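# Move glass beaker onto a drying-rack peg across the room

## Task

Pick up the beaker that sits upside down on the shelved bench by the door and hang it on one of the pegs of the drying rack standing on the shelved bench by the window. It must go on far enough that the peg alone carries it. The task fails if the beaker ever reaches the floor, or if it breaks, which happens with a drop of more than a few centimetres or a hard knock. Open the gripper and move the robot away at the end. The task also fails if the robot tips over or finishes leaning. It only counts if the beaker stays hung with no help from the robot.

## Robot and tools

Robot: TidyBot++, a four-caster mobile base (0.54 m long, 0.50 m wide, 0.38 m tall) carrying one seven-joint arm with a two-finger gripper. The shoulder sits 0.12 m ahead of the base centre at 0.68 m height. Cameras: base_camera (644x364, fixed on the base) and wrist_camera (644x476 fisheye, looking along the hand). A calibration with K, distortion and T_world_to_cam was supplied, where world means the base frame; it may be slightly off in each scene, and the wrist camera's pose depends on joint readings.

Frames: the base frame has its origin on the floor below the base centre, x ahead, y to the left, z up. hand_pose is reported in it: the point between the finger pads, with its z axis running out along the fingers and its y axis along the closing direction. The odometry frame is where the base frame was at scene start. base_odometry heading is positive leftward, in -3.142..3.142; it counts wheel rotation, so slip shows up as motion and drift grows over many moves. base_tilt is in degrees, forward and right positive, with a fixed bias near 1 degree.

execute_actions: argument actions is a list holding one action or none (empty just reports state and pictures). One action may contain base, joints, speeds. base holds exactly one key: translate_m (metres, -2..2, + forward), strafe_m (metres, -2..2, + left) or rotate_rad (radians, -6.3..6.3, + counter-clockwise from above). These are offsets from where the base last measured itself, not poses. joints is a single dict (one arm) of absolute targets by name: joint_1_rad to joint_7_rad in radians, and gripper_pos from 0 (open, about 85 mm gap) to 1 (closed; gap is roughly 85 x (1 - gripper_pos) mm). Ranges: joint_2_rad ±2.249, joint_4_rad ±2.579, joint_6_rad ±2.099; joints 1, 3, 5, 7 are unlimited but go the short way, so turn them in steps under half a revolution. joint_1_rad positive turns the arm clockwise from above, opposite to rotate_rad. speeds lowers top speeds for that action: translate_m and strafe_m 0.05..0.5 m/s, rotate_rad 0.1..1.57 rad/s (defaults are the maxima). A base move needing more than 8.667 s is refused; an action stops after 15 s. Unknown keys or out-of-range numbers get the whole call refused with nothing moving. cameras picks images: names from base_camera, wrist_camera, all; omitted or null gives all, [] gives none. A reported stop cancels any later motion calls in the same reply. Anything you omit from an action may keep pushing toward an older target.

wait(seconds 0..10) lets the scene run and returns state and images. zoom_image(camera, region [x0,y0,x1,y1] in pixels, max 504x504) enlarges part of the latest full image. finished_scene(scene) closes the scene for good and reports success; only call it once the beaker hangs securely and the robot is clear and level.

Arm geometry: with joint_1_rad 0, joint_3_rad 3.14, joint_5_rad 0 (near the start pose) the arm moves in the x-z plane. Segment tilts from vertical (forward positive): upper arm (0.42 m) = j2; forearm (0.31 m) = j2 - j4; hand (0.31 m, wrist to hand point) = j2 - j4 - j6. Forward reach from the shoulder is the sum of length x sin(tilt), height the sum of length x cos(tilt). joint_7_rad at 1.57 with the hand down opens the fingers left-right. A downward hand reaches at most about 0.94 m high, and only near the base. Closed fingertips stick out about 20 mm beyond the hand point. The arm begins folded, hand down, poking up to 0.08 m ahead of the base.

Result lines: base_status and joint_status per motion: done, off_target (resting away from target, maybe still pushing), contact_stop or time_out (target dropped, holds in place), not_followed (withheld by the self-collision check, reported as joint command not followed with a cause; it may be retried later). A gripper stopping off_target at 1 means it holds something; done at 1 means empty. A blocked base may still say done though short. motor_effort gives percent of maximum with peak in brackets, noisy and biased. on_its_own lists motion you did not command. ARM HIT means a hard hit on the base or arm itself; no check stops the arm hitting the base.

Accuracy: friction leaves joints slightly off; resending the same target does nothing. Better: send last command + (wanted - read). hand_pose can be a centimetre or two off; trust images. A held object makes the arm sag; never command a loaded joint to its read angle.

Avoid: dropping or knocking the glass; driving while the arm is caught on something above about 0.8 m (tip risk); sideways force on a raised hand; torque faults (joints 1-4 limit 104.5 N m, 5-7 limit 51.3 N m; a fault freezes the arm for 10 s); motor heat from holding loads long (MOTOR HOT at 60 °C, OVER-TEMPERATURE FAULT at 75 °C, arm sinks; resend targets after limit_stop_at_motor_heat). Pulling the arm back or backing away rights a leaning robot. Loose objects may occasionally get nudged.

Each tool is called after "Call:" as name(argument=value, ...), one argument or row to a line, values as JSON.

## Session

I'll start by looking at the current state and images.

Call:
execute_actions(
  actions=[],
)

Scene clock: 0.00 s.
base_odometry: x=+0.000 y=+0.000 heading=+0.000 (m, m, rad; odometry frame)
base_tilt: forward=+0.1 right=+0.4 (deg)
base_status: not commanded
joint_positions: joint_1_rad=-0.030 joint_2_rad=-0.377 joint_3_rad=+3.113 joint_4_rad=-2.500 joint_5_rad=-0.047 joint_6_rad=-0.910 joint_7_rad=+1.535 gripper_pos=+0.000
joint_status: not commanded
motor_effort: joint_1_rad=+1 joint_2_rad=+0 joint_3_rad=+1 joint_4_rad=+17 joint_5_rad=+0 joint_6_rad=+2 joint_7_rad=-1 (%)
hand_pose: x=+0.2643 y=+0.0202 z=+0.5986 quat_wxyz=(-0.016, +0.998, -0.003, +0.053) (m; base frame)
pictures: base_camera, wrist_camera
Images, in order (width x height): base_camera 644x364, wrist_camera 644x476.

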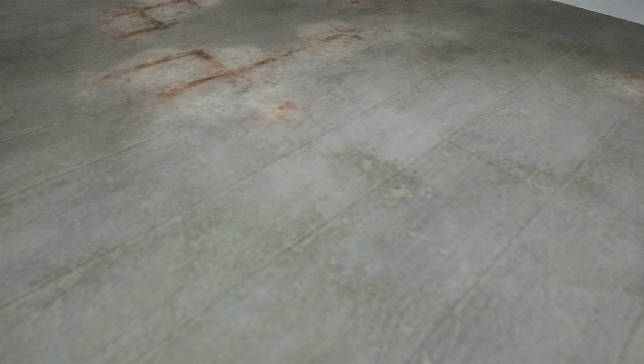

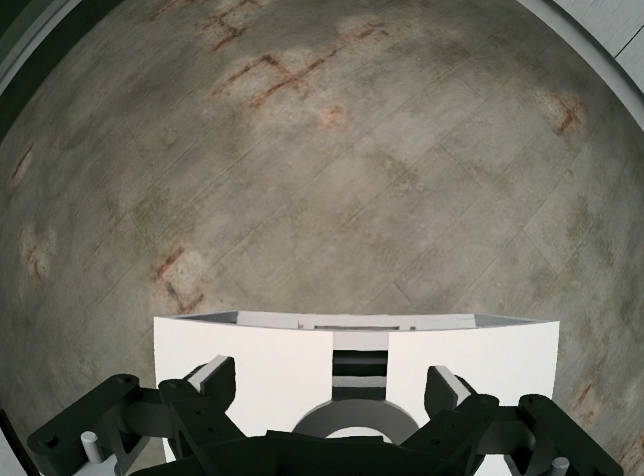

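Call:
execute_actions(
  actions=[
    {"joints": {"joint_6_rad": 0.45}},
  ],
  cameras=["wrist_camera"],
)

Scene clock: 1.87 s.
base_odometry: x=+0.000 y=+0.000 heading=+0.000 (m, m, rad; odometry frame)
base_tilt: forward=+0.1 right=+0.5 (deg)
base_status: not commanded
joint_positions: joint_1_rad=-0.030 joint_2_rad=-0.377 joint_3_rad=+3.113 joint_4_rad=-2.498 joint_5_rad=-0.047 joint_6_rad=+0.450 joint_7_rad=+1.535 gripper_pos=+0.000
joint_status: all done
motor_effort: joint_1_rad=+0(0) joint_2_rad=-5(6) joint_3_rad=+0(0) joint_4_rad=+21(22) joint_5_rad=+0(1) joint_6_rad=+9(9) joint_7_rad=+0(0) (%)
hand_pose: x=+0.5409 y=+0.0209 z=+0.8770 quat_wxyz=(-0.034, +0.742, -0.011, +0.670) (m; base frame)
pictures: wrist_camera
camera_calibration (this result's frames):
wrist_camera: T_world_to_cam=[[0.0398674, -0.999017, -0.0193835, 0.0151859], [-0.0683525, 0.0166268, -0.997523, 0.976833], [0.996864, 0.0410935, -0.0676225, -0.352232], [0, 0, 0, 1]] pos_world=[0.417291, 0.0134038, 0.950889]
Images, in order (width x height): wrist_camera 644x476.

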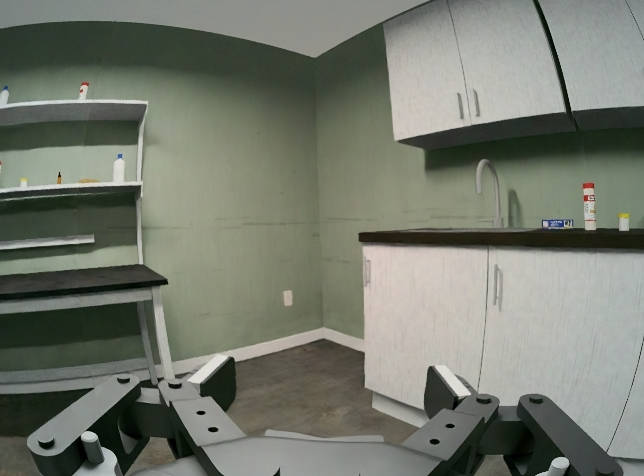

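Call:
execute_actions(
  actions=[
    {"joints": {"joint_1_rad": -1.0}},
  ],
  cameras=["wrist_camera"],
)

Scene clock: 4.30 s.
base_odometry: x=+0.000 y=+0.000 heading=+0.000 (m, m, rad; odometry frame)
base_tilt: forward=+0.1 right=+0.3 (deg)
base_status: not commanded
joint_positions: joint_1_rad=-0.976 joint_2_rad=-0.377 joint_3_rad=+3.113 joint_4_rad=-2.498 joint_5_rad=-0.047 joint_6_rad=+0.450 joint_7_rad=+1.535 gripper_pos=+0.000
joint_status: all done
motor_effort: joint_1_rad=+0(1) joint_2_rad=-5(5) joint_3_rad=+0(1) joint_4_rad=+22(22) joint_5_rad=+0(0) joint_6_rad=+9(9) joint_7_rad=-1(1) (%)
hand_pose: x=+0.3489 y=+0.3544 z=+0.8770 quat_wxyz=(-0.335, +0.665, +0.328, +0.581) (m; base frame)
pictures: wrist_camera
camera_calibration (this result's frames):
wrist_camera: T_world_to_cam=[[0.833505, -0.552172, -0.0193833, -0.0792572], [-0.0534752, -0.0457041, -0.997523, 0.975063], [0.549918, 0.832476, -0.0676221, -0.299046], [0, 0, 0, 1]] pos_world=[0.282654, 0.249749, 0.950889]
Images, in order (width x height): wrist_camera 644x476.

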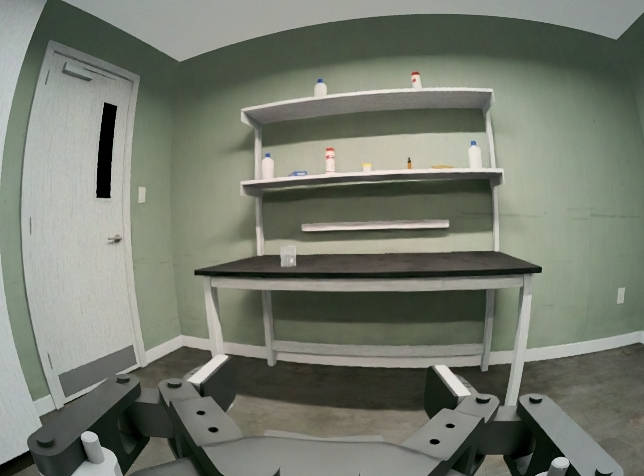

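Call:
zoom_image(
  camera="wrist_camera",
  region=[190, 200, 400, 320],
)

Call:
execute_actions(
  actions=[
    {"joints": {"joint_1_rad": -2.4}},
  ],
  cameras=["wrist_camera"],
)

Region (190, 200, 400, 320) of wrist_camera's 644x476 image, scaled by 2.400; it fills the top 288 rows of this view, and the rest is white.

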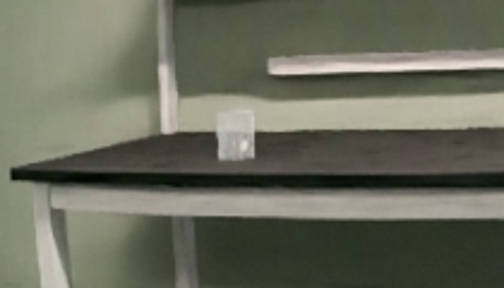

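Scene clock: 7.17 s.
base_odometry: x=+0.000 y=+0.000 heading=+0.000 (m, m, rad; odometry frame)
base_tilt: forward=+0.1 right=+0.3 (deg)
base_status: not commanded
joint_positions: joint_1_rad=-2.376 joint_2_rad=-0.377 joint_3_rad=+3.113 joint_4_rad=-2.498 joint_5_rad=-0.047 joint_6_rad=+0.450 joint_7_rad=+1.535 gripper_pos=+0.000
joint_status: all done
motor_effort: joint_1_rad=+0(2) joint_2_rad=-5(5) joint_3_rad=+0(1) joint_4_rad=+21(22) joint_5_rad=+0(0) joint_6_rad=+9(9) joint_7_rad=-1(0) (%)
hand_pose: x=-0.1911 y=+0.2868 z=+0.8770 quat_wxyz=(-0.630, +0.298, +0.679, +0.229) (m; base frame)
pictures: wrist_camera
camera_calibration (this result's frames):
wrist_camera: T_world_to_cam=[[0.685786, 0.727545, -0.0193833, -0.0616786], [0.0359521, -0.0604645, -0.997523, 0.964421], [-0.726915, 0.68339, -0.0676225, -0.147102], [0, 0, 0, 1]] pos_world=[-0.0993053, 0.203715, 0.950889]
Images, in order (width x height): wrist_camera 644x476.

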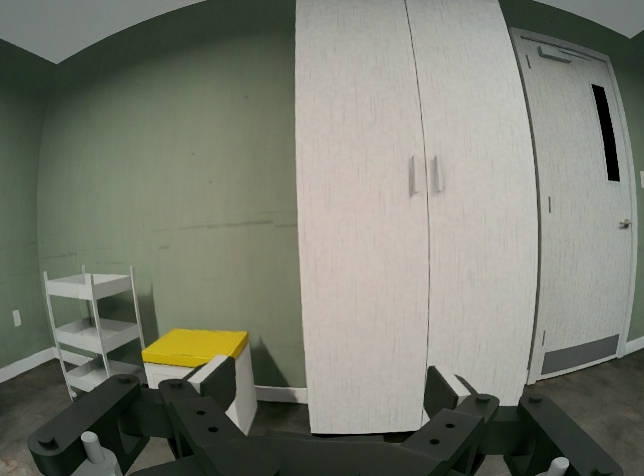

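Call:
execute_actions(
  actions=[
    {"joints": {"joint_1_rad": -3.9}},
  ],
  cameras=["wrist_camera"],
)

Scene clock: 10.03 s.
base_odometry: x=+0.000 y=+0.000 heading=+0.000 (m, m, rad; odometry frame)
base_tilt: forward=+0.0 right=+0.4 (deg)
base_status: not commanded
joint_positions: joint_1_rad=-3.876 joint_2_rad=-0.377 joint_3_rad=+3.113 joint_4_rad=-2.498 joint_5_rad=-0.047 joint_6_rad=+0.450 joint_7_rad=+1.535 gripper_pos=+0.000
joint_status: all done
motor_effort: joint_1_rad=+0(1) joint_2_rad=-5(5) joint_3_rad=+0(1) joint_4_rad=+21(22) joint_5_rad=+0(0) joint_6_rad=+8(9) joint_7_rad=+0(1) (%)
hand_pose: x=-0.1890 y=-0.2890 z=+0.8770 quat_wxyz=(-0.617, -0.245, +0.700, -0.262) (m; base frame)
pictures: wrist_camera
camera_calibration (this result's frames):
wrist_camera: T_world_to_cam=[[-0.677121, 0.735616, -0.0193835, 0.100507], [0.0628603, 0.0315771, -0.997523, 0.961219], [-0.733182, -0.676662, -0.0676226, -0.146356], [0, 0, 0, 1]] pos_world=[-0.0996724, -0.203321, 0.950889]
Images, in order (width x height): wrist_camera 644x476.

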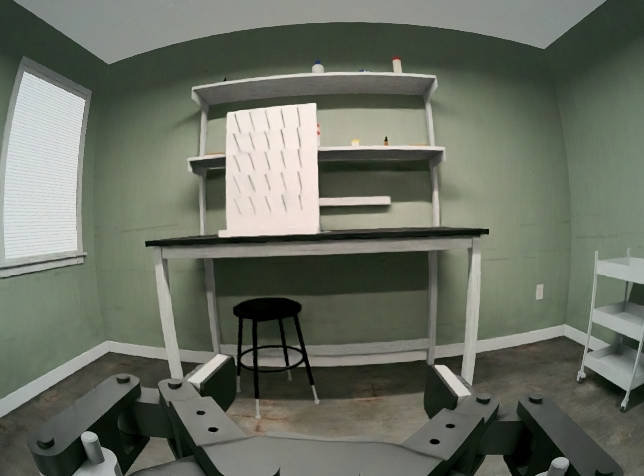

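Call:
zoom_image(
  camera="wrist_camera",
  region=[140, 80, 400, 280],
)

Region (140, 80, 400, 280) of wrist_camera's 644x476 image, scaled by 1.938; it fills the top 388 rows of this view, and the rest is white.

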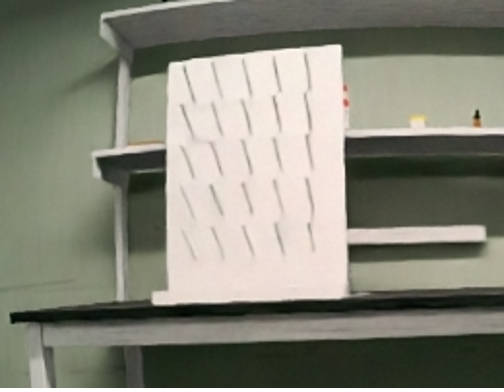

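Call:
execute_actions(
  actions=[
    {"base": {"rotate_rad": 1.04}, "joints": {"joint_1_rad": 0.0}},
  ],
  cameras=["wrist_camera"],
)

Scene clock: 17.47 s.
base_odometry: x=+0.000 y=+0.000 heading=+1.039 (m, m, rad; odometry frame)
base_tilt: forward=+0.1 right=+0.4 (deg)
base_status: done
joint_positions: joint_1_rad=-6.259 joint_2_rad=-0.377 joint_3_rad=+3.113 joint_4_rad=-2.498 joint_5_rad=-0.047 joint_6_rad=+0.450 joint_7_rad=+1.535 gripper_pos=+0.000
joint_status: all done
motor_effort: joint_1_rad=+0(1) joint_2_rad=-5(6) joint_3_rad=+0(1) joint_4_rad=+21(22) joint_5_rad=+0(0) joint_6_rad=+9(9) joint_7_rad=-1(0) (%)
hand_pose: x=+0.5414 y=-0.0020 z=+0.8770 quat_wxyz=(+0.015, -0.741, +0.031, -0.670) (m; base frame)
pictures: wrist_camera
camera_calibration (this result's frames):
wrist_camera: T_world_to_cam=[[-0.0143373, -0.999709, -0.0193831, 0.0216359], [-0.0673505, 0.0203066, -0.997523, 0.976714], [0.997626, -0.0129963, -0.0676221, -0.352323], [0, 0, 0, 1]] pos_world=[0.417579, -0.00278307, 0.950889]
Images, in order (width x height): wrist_camera 644x476.

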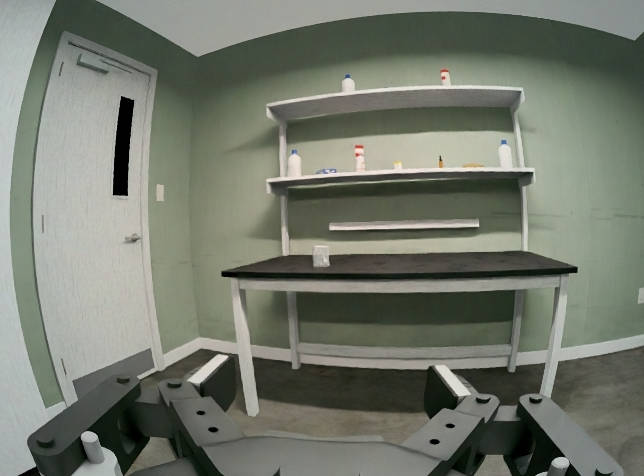

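Call:
execute_actions(
  actions=[
    {"base": {"translate_m": 0.85}, "joints": {"joint_6_rad": 0.2}},
  ],
)

Scene clock: 20.83 s.
base_odometry: x=+0.430 y=+0.734 heading=+1.040 (m, m, rad; odometry frame)
base_tilt: forward=+0.1 right=+0.4 (deg)
base_status: done
joint_positions: joint_1_rad=-6.259 joint_2_rad=-0.378 joint_3_rad=+3.113 joint_4_rad=-2.506 joint_5_rad=-0.047 joint_6_rad=+0.200 joint_7_rad=+1.535 gripper_pos=+0.000
joint_status: all done
motor_effort: joint_1_rad=+1(1) joint_2_rad=-5(7) joint_3_rad=+0(1) joint_4_rad=+21(24) joint_5_rad=+0(0) joint_6_rad=+8(10) joint_7_rad=-1(0) (%)
hand_pose: x=+0.5220 y=+0.0007 z=+0.7977 quat_wxyz=(+0.016, -0.821, +0.032, -0.570) (m; base frame)
pictures: base_camera, wrist_camera
camera_calibration (this result's frames):
wrist_camera: T_world_to_cam=[[-0.0120646, -0.999695, -0.0215456, 0.0230298], [-0.317934, 0.0242641, -0.947802, 0.987433], [0.948036, -0.00458474, -0.318129, -0.112569], [0, 0, 0, 1]] pos_world=[0.420936, -0.00145249, 0.900576]
Images, in order (width x height): base_camera 644x364, wrist_camera 644x476.

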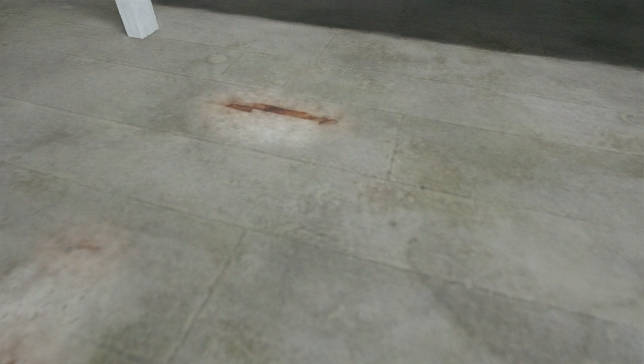

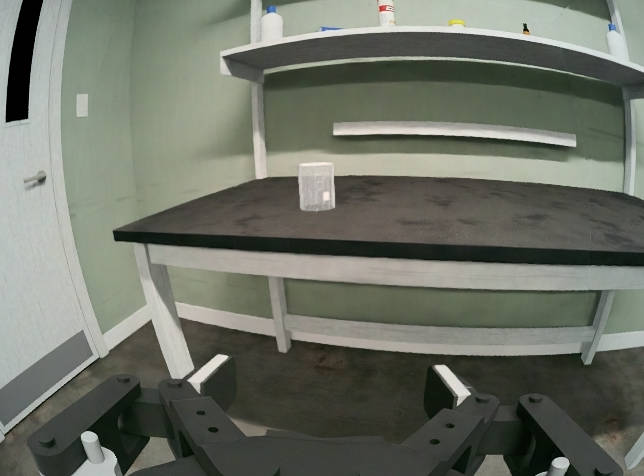

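Call:
zoom_image(
  camera="wrist_camera",
  region=[260, 140, 380, 260],
)

Region (260, 140, 380, 260) of wrist_camera's 644x476 image, scaled by 4.200.

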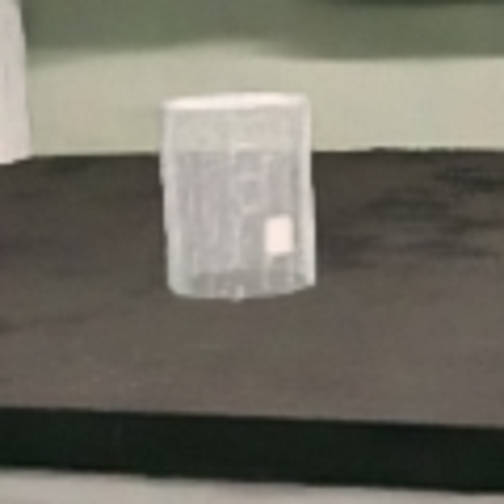

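Call:
execute_actions(
  actions=[
    {"base": {"translate_m": 0.12}, "joints": {"joint_2_rad": 0.09, "joint_3_rad": 3.14, "joint_4_rad": -1.69, "joint_5_rad": 0.0, "joint_6_rad": -0.576, "joint_7_rad": 1.57}},
  ],
)

Scene clock: 26.30 s.
base_odometry: x=+0.490 y=+0.837 heading=+1.041 (m, m, rad; odometry frame)
base_tilt: forward=+0.1 right=+0.3 (deg)
base_status: done
joint_positions: joint_1_rad=-6.259 joint_2_rad=+0.083 joint_3_rad=+3.113 joint_4_rad=-1.701 joint_5_rad=-0.029 joint_6_rad=-0.553 joint_7_rad=+1.541 gripper_pos=+0.000
joint_status: all done
motor_effort: joint_1_rad=+0(1) joint_2_rad=-23(24) joint_3_rad=+0(1) joint_4_rad=+22(23) joint_5_rad=-1(0) joint_6_rad=+6(9) joint_7_rad=-1(0) (%)
hand_pose: x=+0.6852 y=+0.0082 z=+0.8188 quat_wxyz=(+0.020, -0.920, +0.021, -0.391) (m; base frame)
pictures: base_camera, wrist_camera
camera_calibration (this result's frames):
wrist_camera: T_world_to_cam=[[0.0146884, -0.999614, -0.023599, 0.0163801], [-0.66906, 0.00771359, -0.743168, 1.13227], [0.743063, 0.0267051, -0.668689, 0.166655], [0, 0, 0, 1]] pos_world=[0.633478, 0.00318937, 0.953291]
Images, in order (width x height): base_camera 644x364, wrist_camera 644x476.

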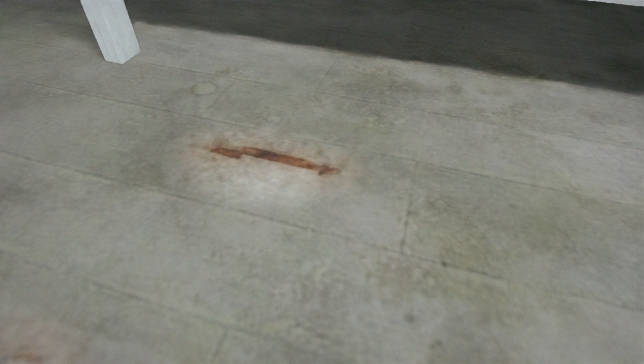

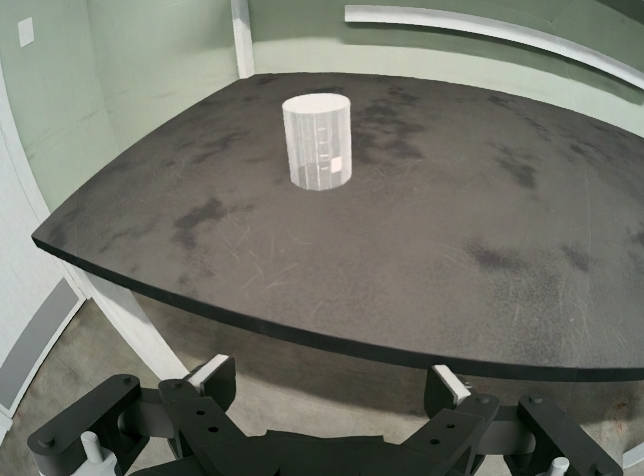

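Call:
execute_actions(
  actions=[
    {"base": {"translate_m": 0.15}, "joints": {"joint_1_rad": -0.035, "joint_2_rad": 0.107}},
  ],
  cameras=["wrist_camera"],
)

Scene clock: 28.90 s.
base_odometry: x=+0.566 y=+0.967 heading=+1.042 (m, m, rad; odometry frame)
base_tilt: forward=+0.1 right=+0.4 (deg)
base_status: done
joint_positions: joint_1_rad=-6.297 joint_2_rad=+0.108 joint_3_rad=+3.117 joint_4_rad=-1.697 joint_5_rad=-0.028 joint_6_rad=-0.555 joint_7_rad=+1.541 gripper_pos=+0.000
joint_status: all done
motor_effort: joint_1_rad=+0(2) joint_2_rad=-24(26) joint_3_rad=+0(1) joint_4_rad=+22(23) joint_5_rad=+0(1) joint_6_rad=+7(7) joint_7_rad=+0(1) (%)
hand_pose: x=+0.6886 y=+0.0274 z=+0.8065 quat_wxyz=(+0.026, -0.924, +0.005, -0.380) (m; base frame)
pictures: wrist_camera
camera_calibration (this result's frames):
wrist_camera: T_world_to_cam=[[0.0483722, -0.998563, -0.0230629, 0.01153], [-0.685547, -0.0163988, -0.727844, 1.12488], [0.72642, 0.0510181, -0.685355, 0.179642], [0, 0, 0, 1]] pos_world=[0.640104, 0.0207951, 0.94212]
Images, in order (width x height): wrist_camera 644x476.

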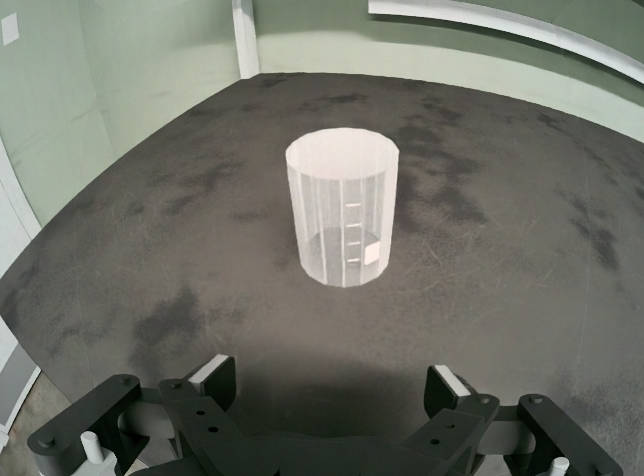

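Call:
execute_actions(
  actions=[
    {"base": {"translate_m": 0.08}, "speeds": {"translate_m": 0.15}},
  ],
  cameras=["wrist_camera"],
)

Scene clock: 30.70 s.
base_odometry: x=+0.606 y=+1.036 heading=+1.043 (m, m, rad; odometry frame)
base_tilt: forward=+0.2 right=+0.4 (deg)
base_status: done
joint_positions: joint_1_rad=-6.297 joint_2_rad=+0.108 joint_3_rad=+3.117 joint_4_rad=-1.697 joint_5_rad=-0.028 joint_6_rad=-0.555 joint_7_rad=+1.541 gripper_pos=+0.000
joint_status: not commanded
motor_effort: joint_1_rad=+0(0) joint_2_rad=-23(27) joint_3_rad=+0(1) joint_4_rad=+22(23) joint_5_rad=+0(0) joint_6_rad=+6(7) joint_7_rad=-1(1) (%)
hand_pose: x=+0.6885 y=+0.0274 z=+0.8067 quat_wxyz=(+0.026, -0.924, +0.005, -0.380) (m; base frame)
pictures: wrist_camera
camera_calibration (this result's frames):
wrist_camera: T_world_to_cam=[[0.0483914, -0.998562, -0.0230532, 0.0115207], [-0.685516, -0.0164169, -0.727873, 1.12497], [0.726448, 0.0510261, -0.685325, 0.179839], [0, 0, 0, 1]] pos_world=[0.63998, 0.020796, 0.942346]
Images, in order (width x height): wrist_camera 644x476.

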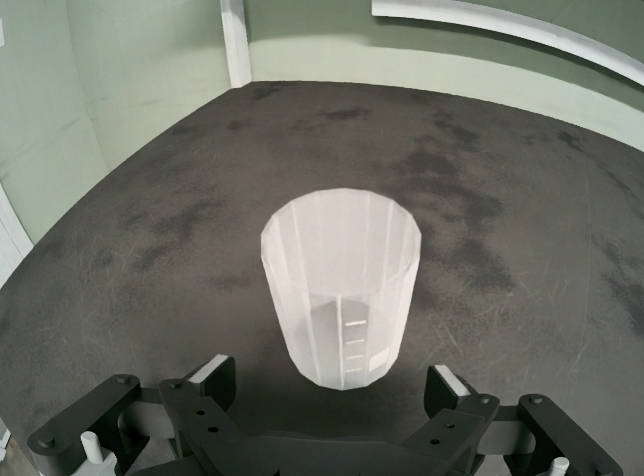

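Call:
execute_actions(
  actions=[
    {"base": {"translate_m": 0.052}, "speeds": {"translate_m": 0.08}},
  ],
  cameras=["wrist_camera"],
)

Scene clock: 32.30 s.
base_odometry: x=+0.632 y=+1.082 heading=+1.043 (m, m, rad; odometry frame)
base_tilt: forward=+0.2 right=+0.4 (deg)
base_status: done
joint_positions: joint_1_rad=-6.297 joint_2_rad=+0.108 joint_3_rad=+3.117 joint_4_rad=-1.697 joint_5_rad=-0.028 joint_6_rad=-0.555 joint_7_rad=+1.541 gripper_pos=+0.000
joint_status: not commanded
motor_effort: joint_1_rad=+0(1) joint_2_rad=-23(25) joint_3_rad=+0(1) joint_4_rad=+22(23) joint_5_rad=-1(0) joint_6_rad=+6(6) joint_7_rad=+0(0) (%)
hand_pose: x=+0.6885 y=+0.0274 z=+0.8066 quat_wxyz=(+0.026, -0.924, +0.005, -0.380) (m; base frame)
pictures: wrist_camera
camera_calibration (this result's frames):
wrist_camera: T_world_to_cam=[[0.0483879, -0.998562, -0.0230661, 0.0115297], [-0.685771, -0.016423, -0.727632, 1.12488], [0.726207, 0.0510267, -0.68558, 0.180074], [0, 0, 0, 1]] pos_world=[0.640078, 0.0207983, 0.942217]
Images, in order (width x height): wrist_camera 644x476.

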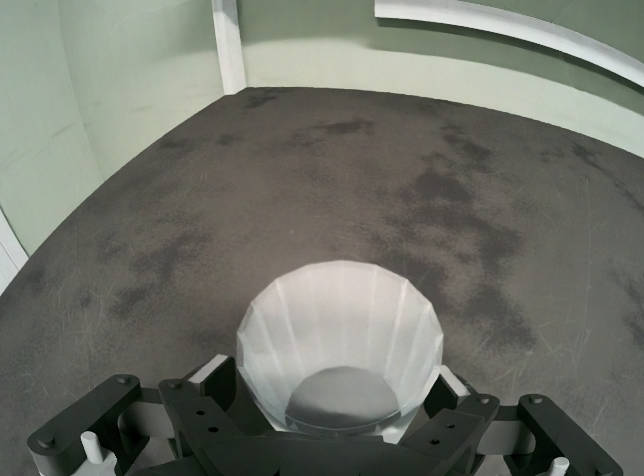

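Call:
execute_actions(
  actions=[
    {"joints": {"gripper_pos": 0.45}},
  ],
  cameras=["wrist_camera"],
)

Scene clock: 33.40 s.
base_odometry: x=+0.632 y=+1.081 heading=+1.043 (m, m, rad; odometry frame)
base_tilt: forward=+0.2 right=+0.4 (deg)
base_status: not commanded
joint_positions: joint_1_rad=-6.297 joint_2_rad=+0.108 joint_3_rad=+3.117 joint_4_rad=-1.694 joint_5_rad=-0.028 joint_6_rad=-0.556 joint_7_rad=+1.542 gripper_pos=+0.235
joint_status: gripper_pos off_target (ended at +0.235, target +0.450)
motor_effort: joint_1_rad=+1(0) joint_2_rad=-22(25) joint_3_rad=+0(0) joint_4_rad=+22(23) joint_5_rad=-1(1) joint_6_rad=+6(7) joint_7_rad=-1(1) (%)
hand_pose: x=+0.6892 y=+0.0273 z=+0.8078 quat_wxyz=(+0.025, -0.924, +0.004, -0.381) (m; base frame)
pictures: wrist_camera
camera_calibration (this result's frames):
wrist_camera: T_world_to_cam=[[0.0492434, -0.998546, -0.0219163, 0.00995829], [-0.684132, -0.0177347, -0.729142, 1.12635], [0.727694, 0.0508991, -0.684011, 0.178135], [0, 0, 0, 1]] pos_world=[0.640457, 0.0208524, 0.943337]
Images, in order (width x height): wrist_camera 644x476.

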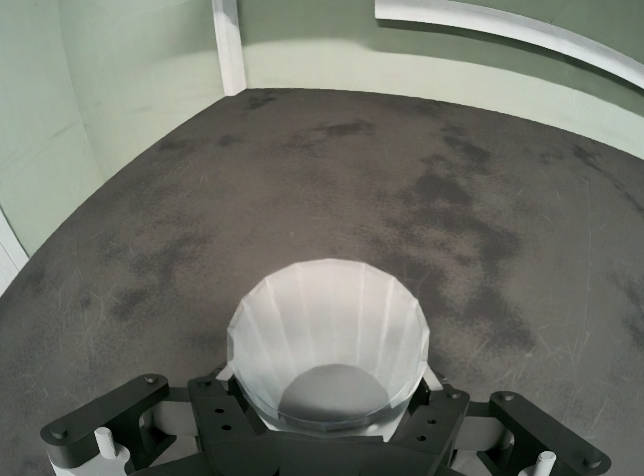

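Call:
execute_actions(
  actions=[
    {"joints": {"joint_2_rad": -0.05}},
  ],
  cameras=["wrist_camera"],
)

Scene clock: 34.87 s.
base_odometry: x=+0.632 y=+1.081 heading=+1.043 (m, m, rad; odometry frame)
base_tilt: forward=+0.2 right=+0.4 (deg)
base_status: not commanded
joint_positions: joint_1_rad=-6.297 joint_2_rad=-0.049 joint_3_rad=+3.117 joint_4_rad=-1.694 joint_5_rad=-0.028 joint_6_rad=-0.558 joint_7_rad=+1.542 gripper_pos=+0.235
joint_status: all done
motor_effort: joint_1_rad=+1(0) joint_2_rad=-19(27) joint_3_rad=+0(0) joint_4_rad=+24(25) joint_5_rad=+0(0) joint_6_rad=+8(8) joint_7_rad=+0(1) (%)
hand_pose: x=+0.6622 y=+0.0270 z=+0.8948 quat_wxyz=(+0.026, -0.892, +0.003, -0.452) (m; base frame)
pictures: wrist_camera
camera_calibration (this result's frames):
wrist_camera: T_world_to_cam=[[0.0522505, -0.998504, -0.0161238, 0.00565782], [-0.563738, -0.0161648, -0.825795, 1.17799], [0.824299, 0.0522378, -0.56374, 0.0856818], [0, 0, 0, 1]] pos_world=[0.593156, 0.0202156, 1.02117]
Images, in order (width x height): wrist_camera 644x476.

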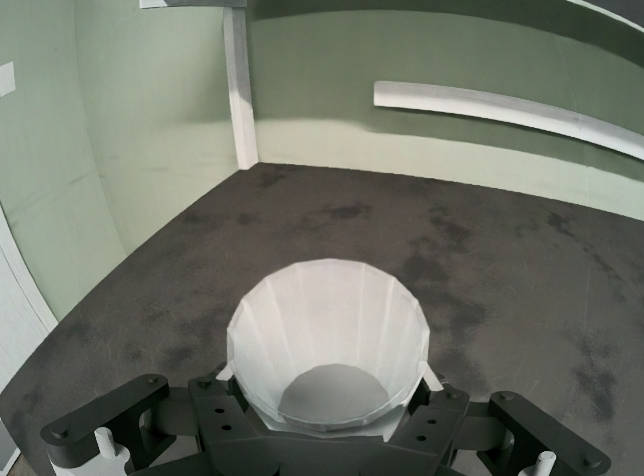

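Call:
execute_actions(
  actions=[
    {"base": {"translate_m": -1.95}, "joints": {"joint_2_rad": -0.35, "joint_4_rad": -1.9, "joint_6_rad": -0.15}},
  ],
  cameras=["wrist_camera"],
)

Call:
execute_actions(
  actions=[
    {"base": {"rotate_rad": 2.86}, "speeds": {"rotate_rad": 1.2}},
  ],
)

Scene clock: 41.30 s.
base_odometry: x=-0.350 y=-0.603 heading=+1.043 (m, m, rad; odometry frame)
base_tilt: forward=+0.1 right=+0.3 (deg)
base_status: done
joint_positions: joint_1_rad=-6.298 joint_2_rad=-0.347 joint_3_rad=+3.119 joint_4_rad=-1.897 joint_5_rad=-0.027 joint_6_rad=-0.173 joint_7_rad=+1.542 gripper_pos=+0.235
joint_status: all done
motor_effort: joint_1_rad=+0(2) joint_2_rad=-9(24) joint_3_rad=+0(2) joint_4_rad=+25(27) joint_5_rad=+0(1) joint_6_rad=+10(11) joint_7_rad=+0(1) (%)
hand_pose: x=+0.5973 y=+0.0231 z=+1.0363 quat_wxyz=(+0.029, -0.759, +0.003, -0.650) (m; base frame)
pictures: wrist_camera
camera_calibration (this result's frames):
wrist_camera: T_world_to_cam=[[0.0466542, -0.998906, -0.00305428, -0.00274784], [-0.119552, -0.00254805, -0.992825, 1.16572], [0.991731, 0.0466846, -0.119541, -0.341035], [0, 0, 0, 1]] pos_world=[0.477707, 0.0161465, 1.11658]
Images, in order (width x height): wrist_camera 644x476.

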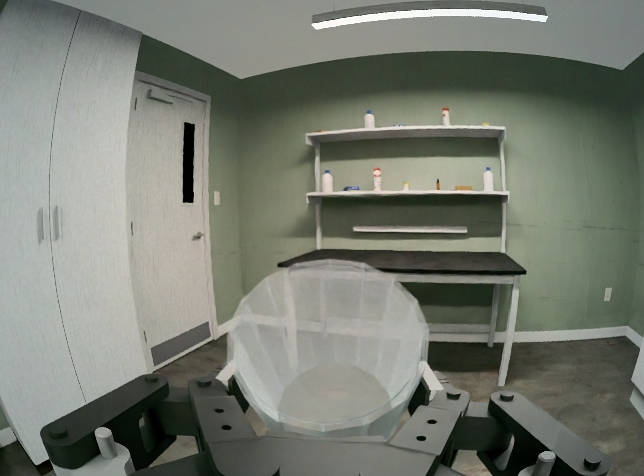

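Scene clock: 44.73 s.
base_odometry: x=-0.350 y=-0.603 heading=-2.381 (m, m, rad; odometry frame)
base_tilt: forward=+0.1 right=+0.4 (deg)
base_status: done
joint_positions: joint_1_rad=-6.300 joint_2_rad=-0.347 joint_3_rad=+3.123 joint_4_rad=-1.897 joint_5_rad=-0.027 joint_6_rad=-0.173 joint_7_rad=+1.542 gripper_pos=+0.235
joint_status: not commanded
motor_effort: joint_1_rad=+1(1) joint_2_rad=-10(11) joint_3_rad=+0(2) joint_4_rad=+25(25) joint_5_rad=+0(1) joint_6_rad=+10(10) joint_7_rad=-1(0) (%)
hand_pose: x=+0.5974 y=+0.0217 z=+1.0363 quat_wxyz=(+0.029, -0.759, +0.004, -0.650) (m; base frame)
pictures: base_camera, wrist_camera
camera_calibration (this result's frames):
wrist_camera: T_world_to_cam=[[0.0449026, -0.998981, -0.00446564, -0.00157791], [-0.119721, -0.000943228, -0.992807, 1.16572], [0.991792, 0.0451143, -0.119641, -0.340963], [0, 0, 0, 1]] pos_world=[0.477796, 0.0149055, 1.11654]
Images, in order (width x height): base_camera 644x364, wrist_camera 644x476.

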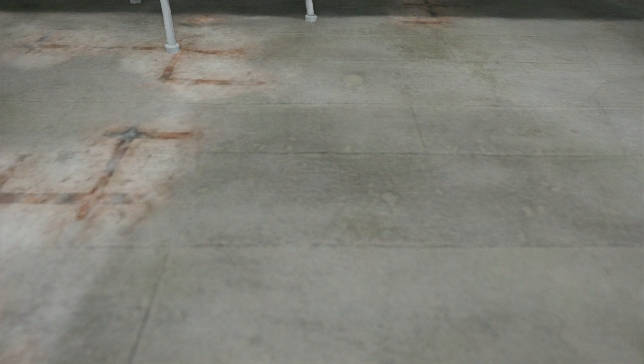

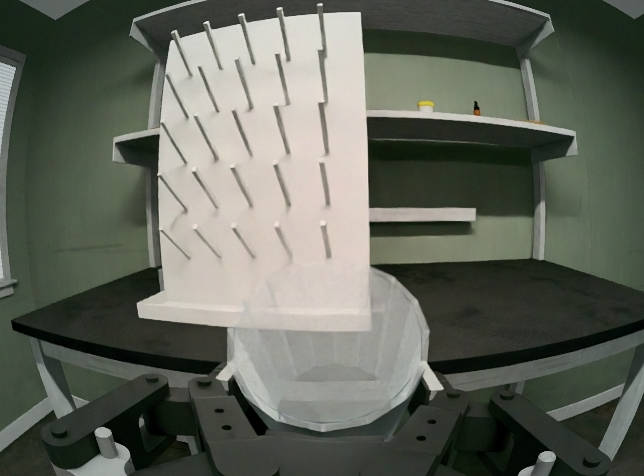

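Call:
zoom_image(
  camera="wrist_camera",
  region=[130, 90, 390, 340],
)

Region (130, 90, 390, 340) of wrist_camera's 644x476 image, scaled by 1.938; it fills the top 485 rows of this view, and the rest is white.

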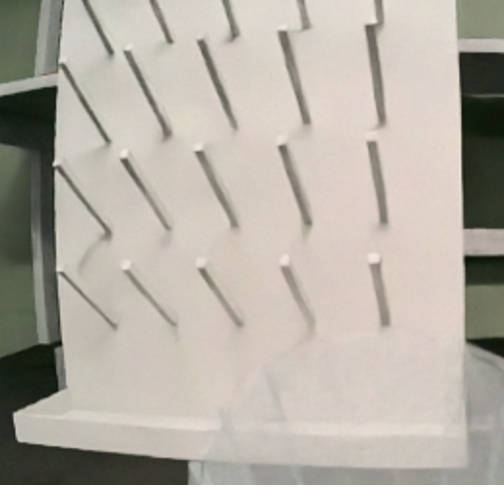

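Call:
execute_actions(
  actions=[
    {"base": {"strafe_m": 0.027}, "joints": {"joint_2_rad": 0.30, "joint_4_rad": -1.305, "joint_6_rad": 0.255}},
  ],
  cameras=["wrist_camera"],
)

Scene clock: 51.27 s.
base_odometry: x=-0.332 y=-0.623 heading=-2.380 (m, m, rad; odometry frame)
base_tilt: forward=+0.1 right=+0.3 (deg)
base_status: done
joint_positions: joint_1_rad=-6.302 joint_2_rad=+0.312 joint_3_rad=+3.124 joint_4_rad=-1.325 joint_5_rad=-0.027 joint_6_rad=+0.224 joint_7_rad=+1.542 gripper_pos=+0.235
joint_status: all done
motor_effort: joint_1_rad=+1(1) joint_2_rad=-34(37) joint_3_rad=+0(2) joint_4_rad=+25(26) joint_5_rad=+0(0) joint_6_rad=+9(10) joint_7_rad=-1(1) (%)
hand_pose: x=+0.8686 y=+0.0240 z=+1.1107 quat_wxyz=(+0.034, -0.649, +0.011, -0.760) (m; base frame)
pictures: wrist_camera
camera_calibration (this result's frames):
wrist_camera: T_world_to_cam=[[0.0380061, -0.99918, -0.0139913, 0.00539008], [0.189326, 0.0209479, -0.981691, 0.990804], [0.981179, 0.0346614, 0.189967, -0.935529], [0, 0, 0, 1]] pos_world=[0.730131, 0.0170571, 1.15046]
Images, in order (width x height): wrist_camera 644x476.

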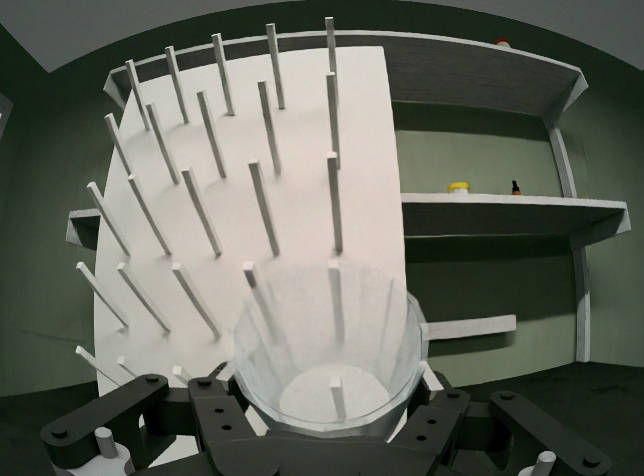

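Call:
zoom_image(
  camera="wrist_camera",
  region=[60, 140, 440, 450],
)

Region (60, 140, 440, 450) of wrist_camera's 644x476 image, scaled by 1.326; it fills the top 411 rows of this view, and the rest is white.

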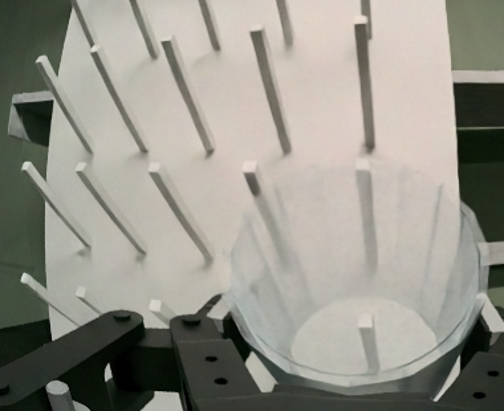

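Call:
execute_actions(
  actions=[
    {"joints": {"joint_2_rad": 0.468, "joint_4_rad": -1.02, "joint_6_rad": 0.115}},
  ],
  cameras=["wrist_camera"],
)

Scene clock: 55.17 s.
base_odometry: x=-0.332 y=-0.623 heading=-2.380 (m, m, rad; odometry frame)
base_tilt: forward=+0.1 right=+0.3 (deg)
base_status: not commanded
joint_positions: joint_1_rad=-6.302 joint_2_rad=+0.475 joint_3_rad=+3.124 joint_4_rad=-1.038 joint_5_rad=-0.027 joint_6_rad=+0.130 joint_7_rad=+1.542 gripper_pos=+0.235
joint_status: all done
motor_effort: joint_1_rad=+0(1) joint_2_rad=-40(42) joint_3_rad=+0(1) joint_4_rad=+25(26) joint_5_rad=+0(0) joint_6_rad=+8(10) joint_7_rad=-1(0) (%)
hand_pose: x=+0.9304 y=+0.0248 z=+1.1325 quat_wxyz=(+0.036, -0.637, +0.011, -0.770) (m; base frame)
pictures: wrist_camera
camera_calibration (this result's frames):
wrist_camera: T_world_to_cam=[[0.0397142, -0.999075, -0.016513, 0.0054147], [0.218813, 0.0248205, -0.975451, 0.965895], [0.974958, 0.035126, 0.219596, -1.0282], [0, 0, 0, 1]] pos_world=[0.790888, 0.0175523, 1.16806]
Images, in order (width x height): wrist_camera 644x476.

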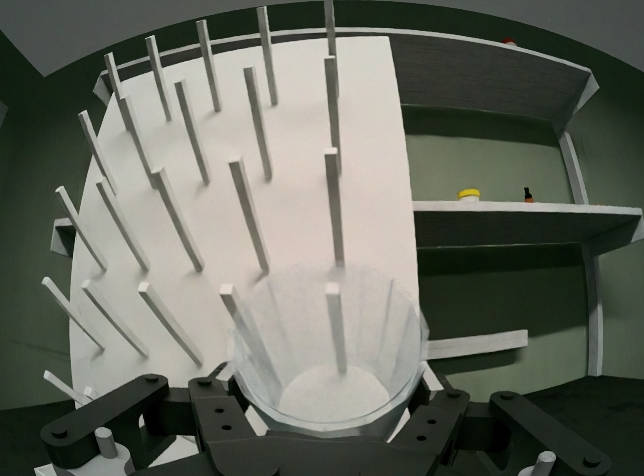

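Call:
zoom_image(
  camera="wrist_camera",
  region=[130, 240, 440, 450],
)

Region (130, 240, 440, 450) of wrist_camera's 644x476 image, scaled by 1.626; it fills the top 341 rows of this view, and the rest is white.

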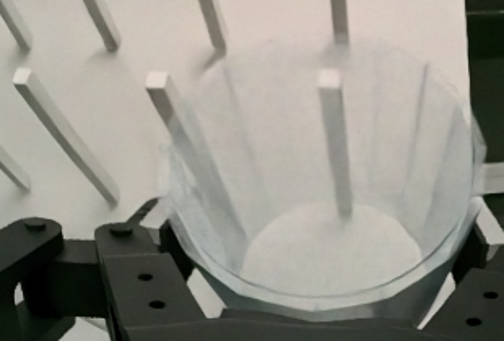

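Call:
execute_actions(
  actions=[
    {"joints": {"joint_2_rad": 0.613, "joint_4_rad": -0.878}},
  ],
  cameras=["wrist_camera"],
)

Scene clock: 57.40 s.
base_odometry: x=-0.332 y=-0.623 heading=-2.380 (m, m, rad; odometry frame)
base_tilt: forward=+0.1 right=+0.4 (deg)
base_status: not commanded
joint_positions: joint_1_rad=-6.302 joint_2_rad=+0.627 joint_3_rad=+3.124 joint_4_rad=-0.894 joint_5_rad=-0.027 joint_6_rad=+0.129 joint_7_rad=+1.542 gripper_pos=+0.235
joint_status: all done
motor_effort: joint_1_rad=+1(0) joint_2_rad=-44(48) joint_3_rad=-1(1) joint_4_rad=+25(26) joint_5_rad=+0(0) joint_6_rad=+9(11) joint_7_rad=+0(0) (%)
hand_pose: x=+0.9856 y=+0.0249 z=+1.0937 quat_wxyz=(+0.036, -0.641, +0.013, -0.767) (m; base frame)
pictures: wrist_camera
camera_calibration (this result's frames):
wrist_camera: T_world_to_cam=[[0.0382805, -0.99909, -0.018812, 0.00661281], [0.209627, 0.026436, -0.977424, 0.927103], [0.977032, 0.0334728, 0.210448, -1.06541], [0, 0, 0, 1]] pos_world=[0.846345, 0.0177603, 1.13051]
Images, in order (width x height): wrist_camera 644x476.

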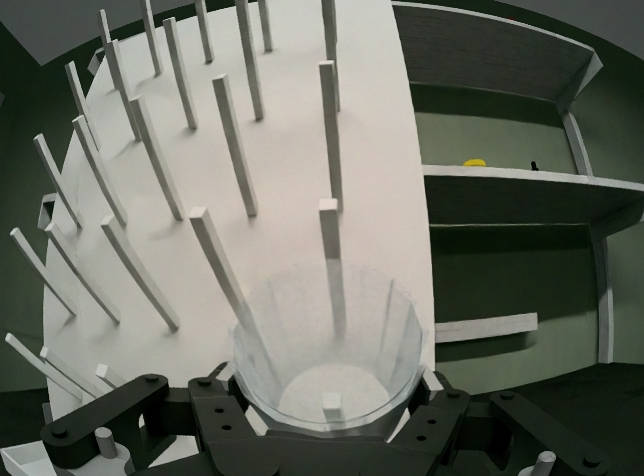

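Call:
zoom_image(
  camera="wrist_camera",
  region=[170, 180, 450, 450],
)

Region (170, 180, 450, 450) of wrist_camera's 644x476 image, scaled by 1.800; it fills the top 486 rows of this view, and the rest is white.

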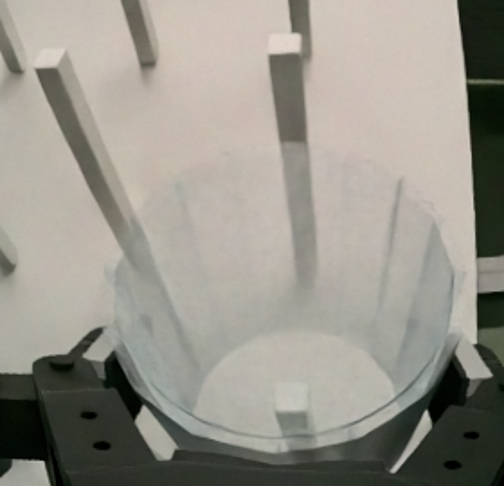

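Call:
execute_actions(
  actions=[
    {"joints": {"joint_2_rad": 0.716, "joint_4_rad": -0.80}},
  ],
  cameras=["wrist_camera"],
)

Scene clock: 59.53 s.
base_odometry: x=-0.332 y=-0.623 heading=-2.380 (m, m, rad; odometry frame)
base_tilt: forward=+0.1 right=+0.4 (deg)
base_status: not commanded
joint_positions: joint_1_rad=-6.302 joint_2_rad=+0.729 joint_3_rad=+3.124 joint_4_rad=-0.815 joint_5_rad=-0.027 joint_6_rad=+0.129 joint_7_rad=+1.542 gripper_pos=+0.235
joint_status: all done
motor_effort: joint_1_rad=+1(0) joint_2_rad=-47(51) joint_3_rad=+0(0) joint_4_rad=+25(27) joint_5_rad=+0(0) joint_6_rad=+9(10) joint_7_rad=-1(0) (%)
hand_pose: x=+1.0205 y=+0.0250 z=+1.0527 quat_wxyz=(+0.036, -0.650, +0.013, -0.759) (m; base frame)
pictures: wrist_camera
camera_calibration (this result's frames):
wrist_camera: T_world_to_cam=[[0.0369708, -0.99911, -0.0203063, 0.00747882], [0.187404, 0.0268915, -0.981915, 0.907149], [0.981587, 0.0324967, 0.188231, -1.07211], [0, 0, 0, 1]] pos_world=[0.882091, 0.0179177, 1.0927]
Images, in order (width x height): wrist_camera 644x476.

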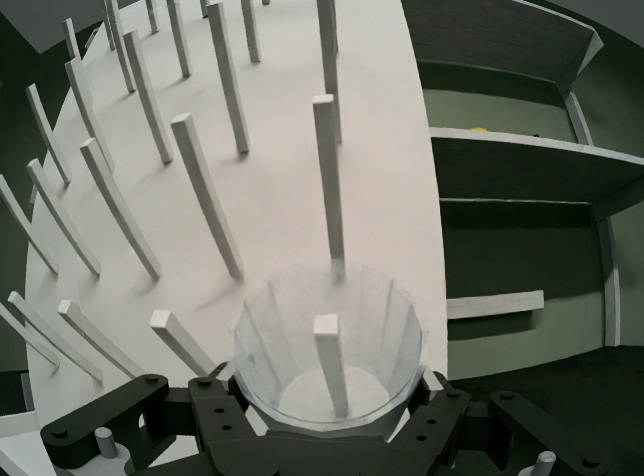

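Call:
execute_actions(
  actions=[
    {"joints": {"gripper_pos": 0.06}},
  ],
  cameras=["wrist_camera"],
)

Scene clock: 60.60 s.
base_odometry: x=-0.332 y=-0.623 heading=-2.380 (m, m, rad; odometry frame)
base_tilt: forward=+0.0 right=+0.3 (deg)
base_status: not commanded
joint_positions: joint_1_rad=-6.302 joint_2_rad=+0.724 joint_3_rad=+3.124 joint_4_rad=-0.812 joint_5_rad=-0.027 joint_6_rad=+0.129 joint_7_rad=+1.542 gripper_pos=+0.060
joint_status: all done
motor_effort: joint_1_rad=+0(1) joint_2_rad=-46(49) joint_3_rad=-1(1) joint_4_rad=+24(25) joint_5_rad=+0(0) joint_6_rad=+9(9) joint_7_rad=-1(1) (%)
hand_pose: x=+1.0186 y=+0.0249 z=+1.0590 quat_wxyz=(+0.036, -0.647, +0.013, -0.762) (m; base frame)
pictures: wrist_camera
camera_calibration (this result's frames):
wrist_camera: T_world_to_cam=[[0.0370932, -0.999107, -0.0202086, 0.00738358], [0.195327, 0.0270812, -0.980364, 0.903958], [0.980036, 0.0324175, 0.196157, -1.07824], [0, 0, 0, 1]] pos_world=[0.879873, 0.0178506, 1.09786]
Images, in order (width x height): wrist_camera 644x476.

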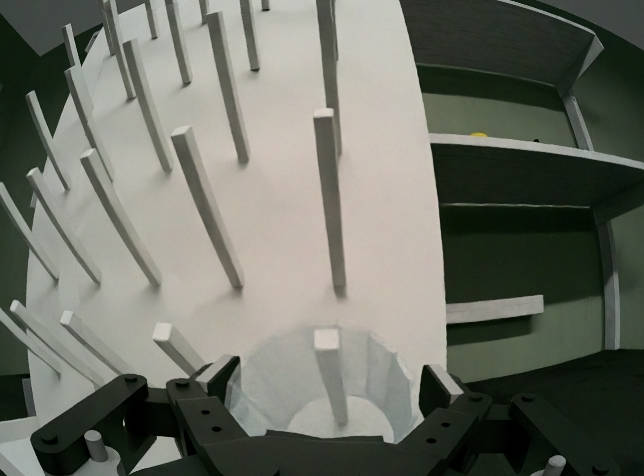

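Call:
execute_actions(
  actions=[
    {"base": {"translate_m": -0.3}, "speeds": {"translate_m": 0.25}},
  ],
  cameras=["wrist_camera"],
)

Scene clock: 63.60 s.
base_odometry: x=-0.114 y=-0.416 heading=-2.380 (m, m, rad; odometry frame)
base_tilt: forward=+0.1 right=+0.4 (deg)
base_status: done
joint_positions: joint_1_rad=-6.303 joint_2_rad=+0.716 joint_3_rad=+3.124 joint_4_rad=-0.810 joint_5_rad=-0.027 joint_6_rad=+0.129 joint_7_rad=+1.542 gripper_pos=+0.060
joint_status: not commanded
motor_effort: joint_1_rad=+1(3) joint_2_rad=-47(50) joint_3_rad=-1(1) joint_4_rad=+24(25) joint_5_rad=+0(0) joint_6_rad=+9(9) joint_7_rad=+0(0) (%)
hand_pose: x=+1.0154 y=+0.0251 z=+1.0673 quat_wxyz=(+0.036, -0.643, +0.013, -0.765) (m; base frame)
pictures: wrist_camera
camera_calibration (this result's frames):
wrist_camera: T_world_to_cam=[[0.0375342, -0.999094, -0.0200562, 0.00721997], [0.204882, 0.027338, -0.978405, 0.900875], [0.978067, 0.0326145, 0.205723, -1.08499], [0, 0, 0, 1]] pos_world=[0.876349, 0.0179717, 1.10477]
Images, in order (width x height): wrist_camera 644x476.

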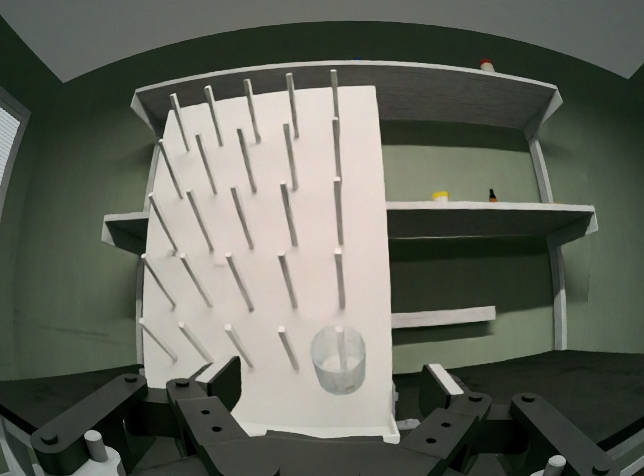

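The beaker is hanging on the peg and the hand is clear. Finishing scene 1.

Call:
finished_scene(
  scene=1,
)

The scene is finished: the task was done.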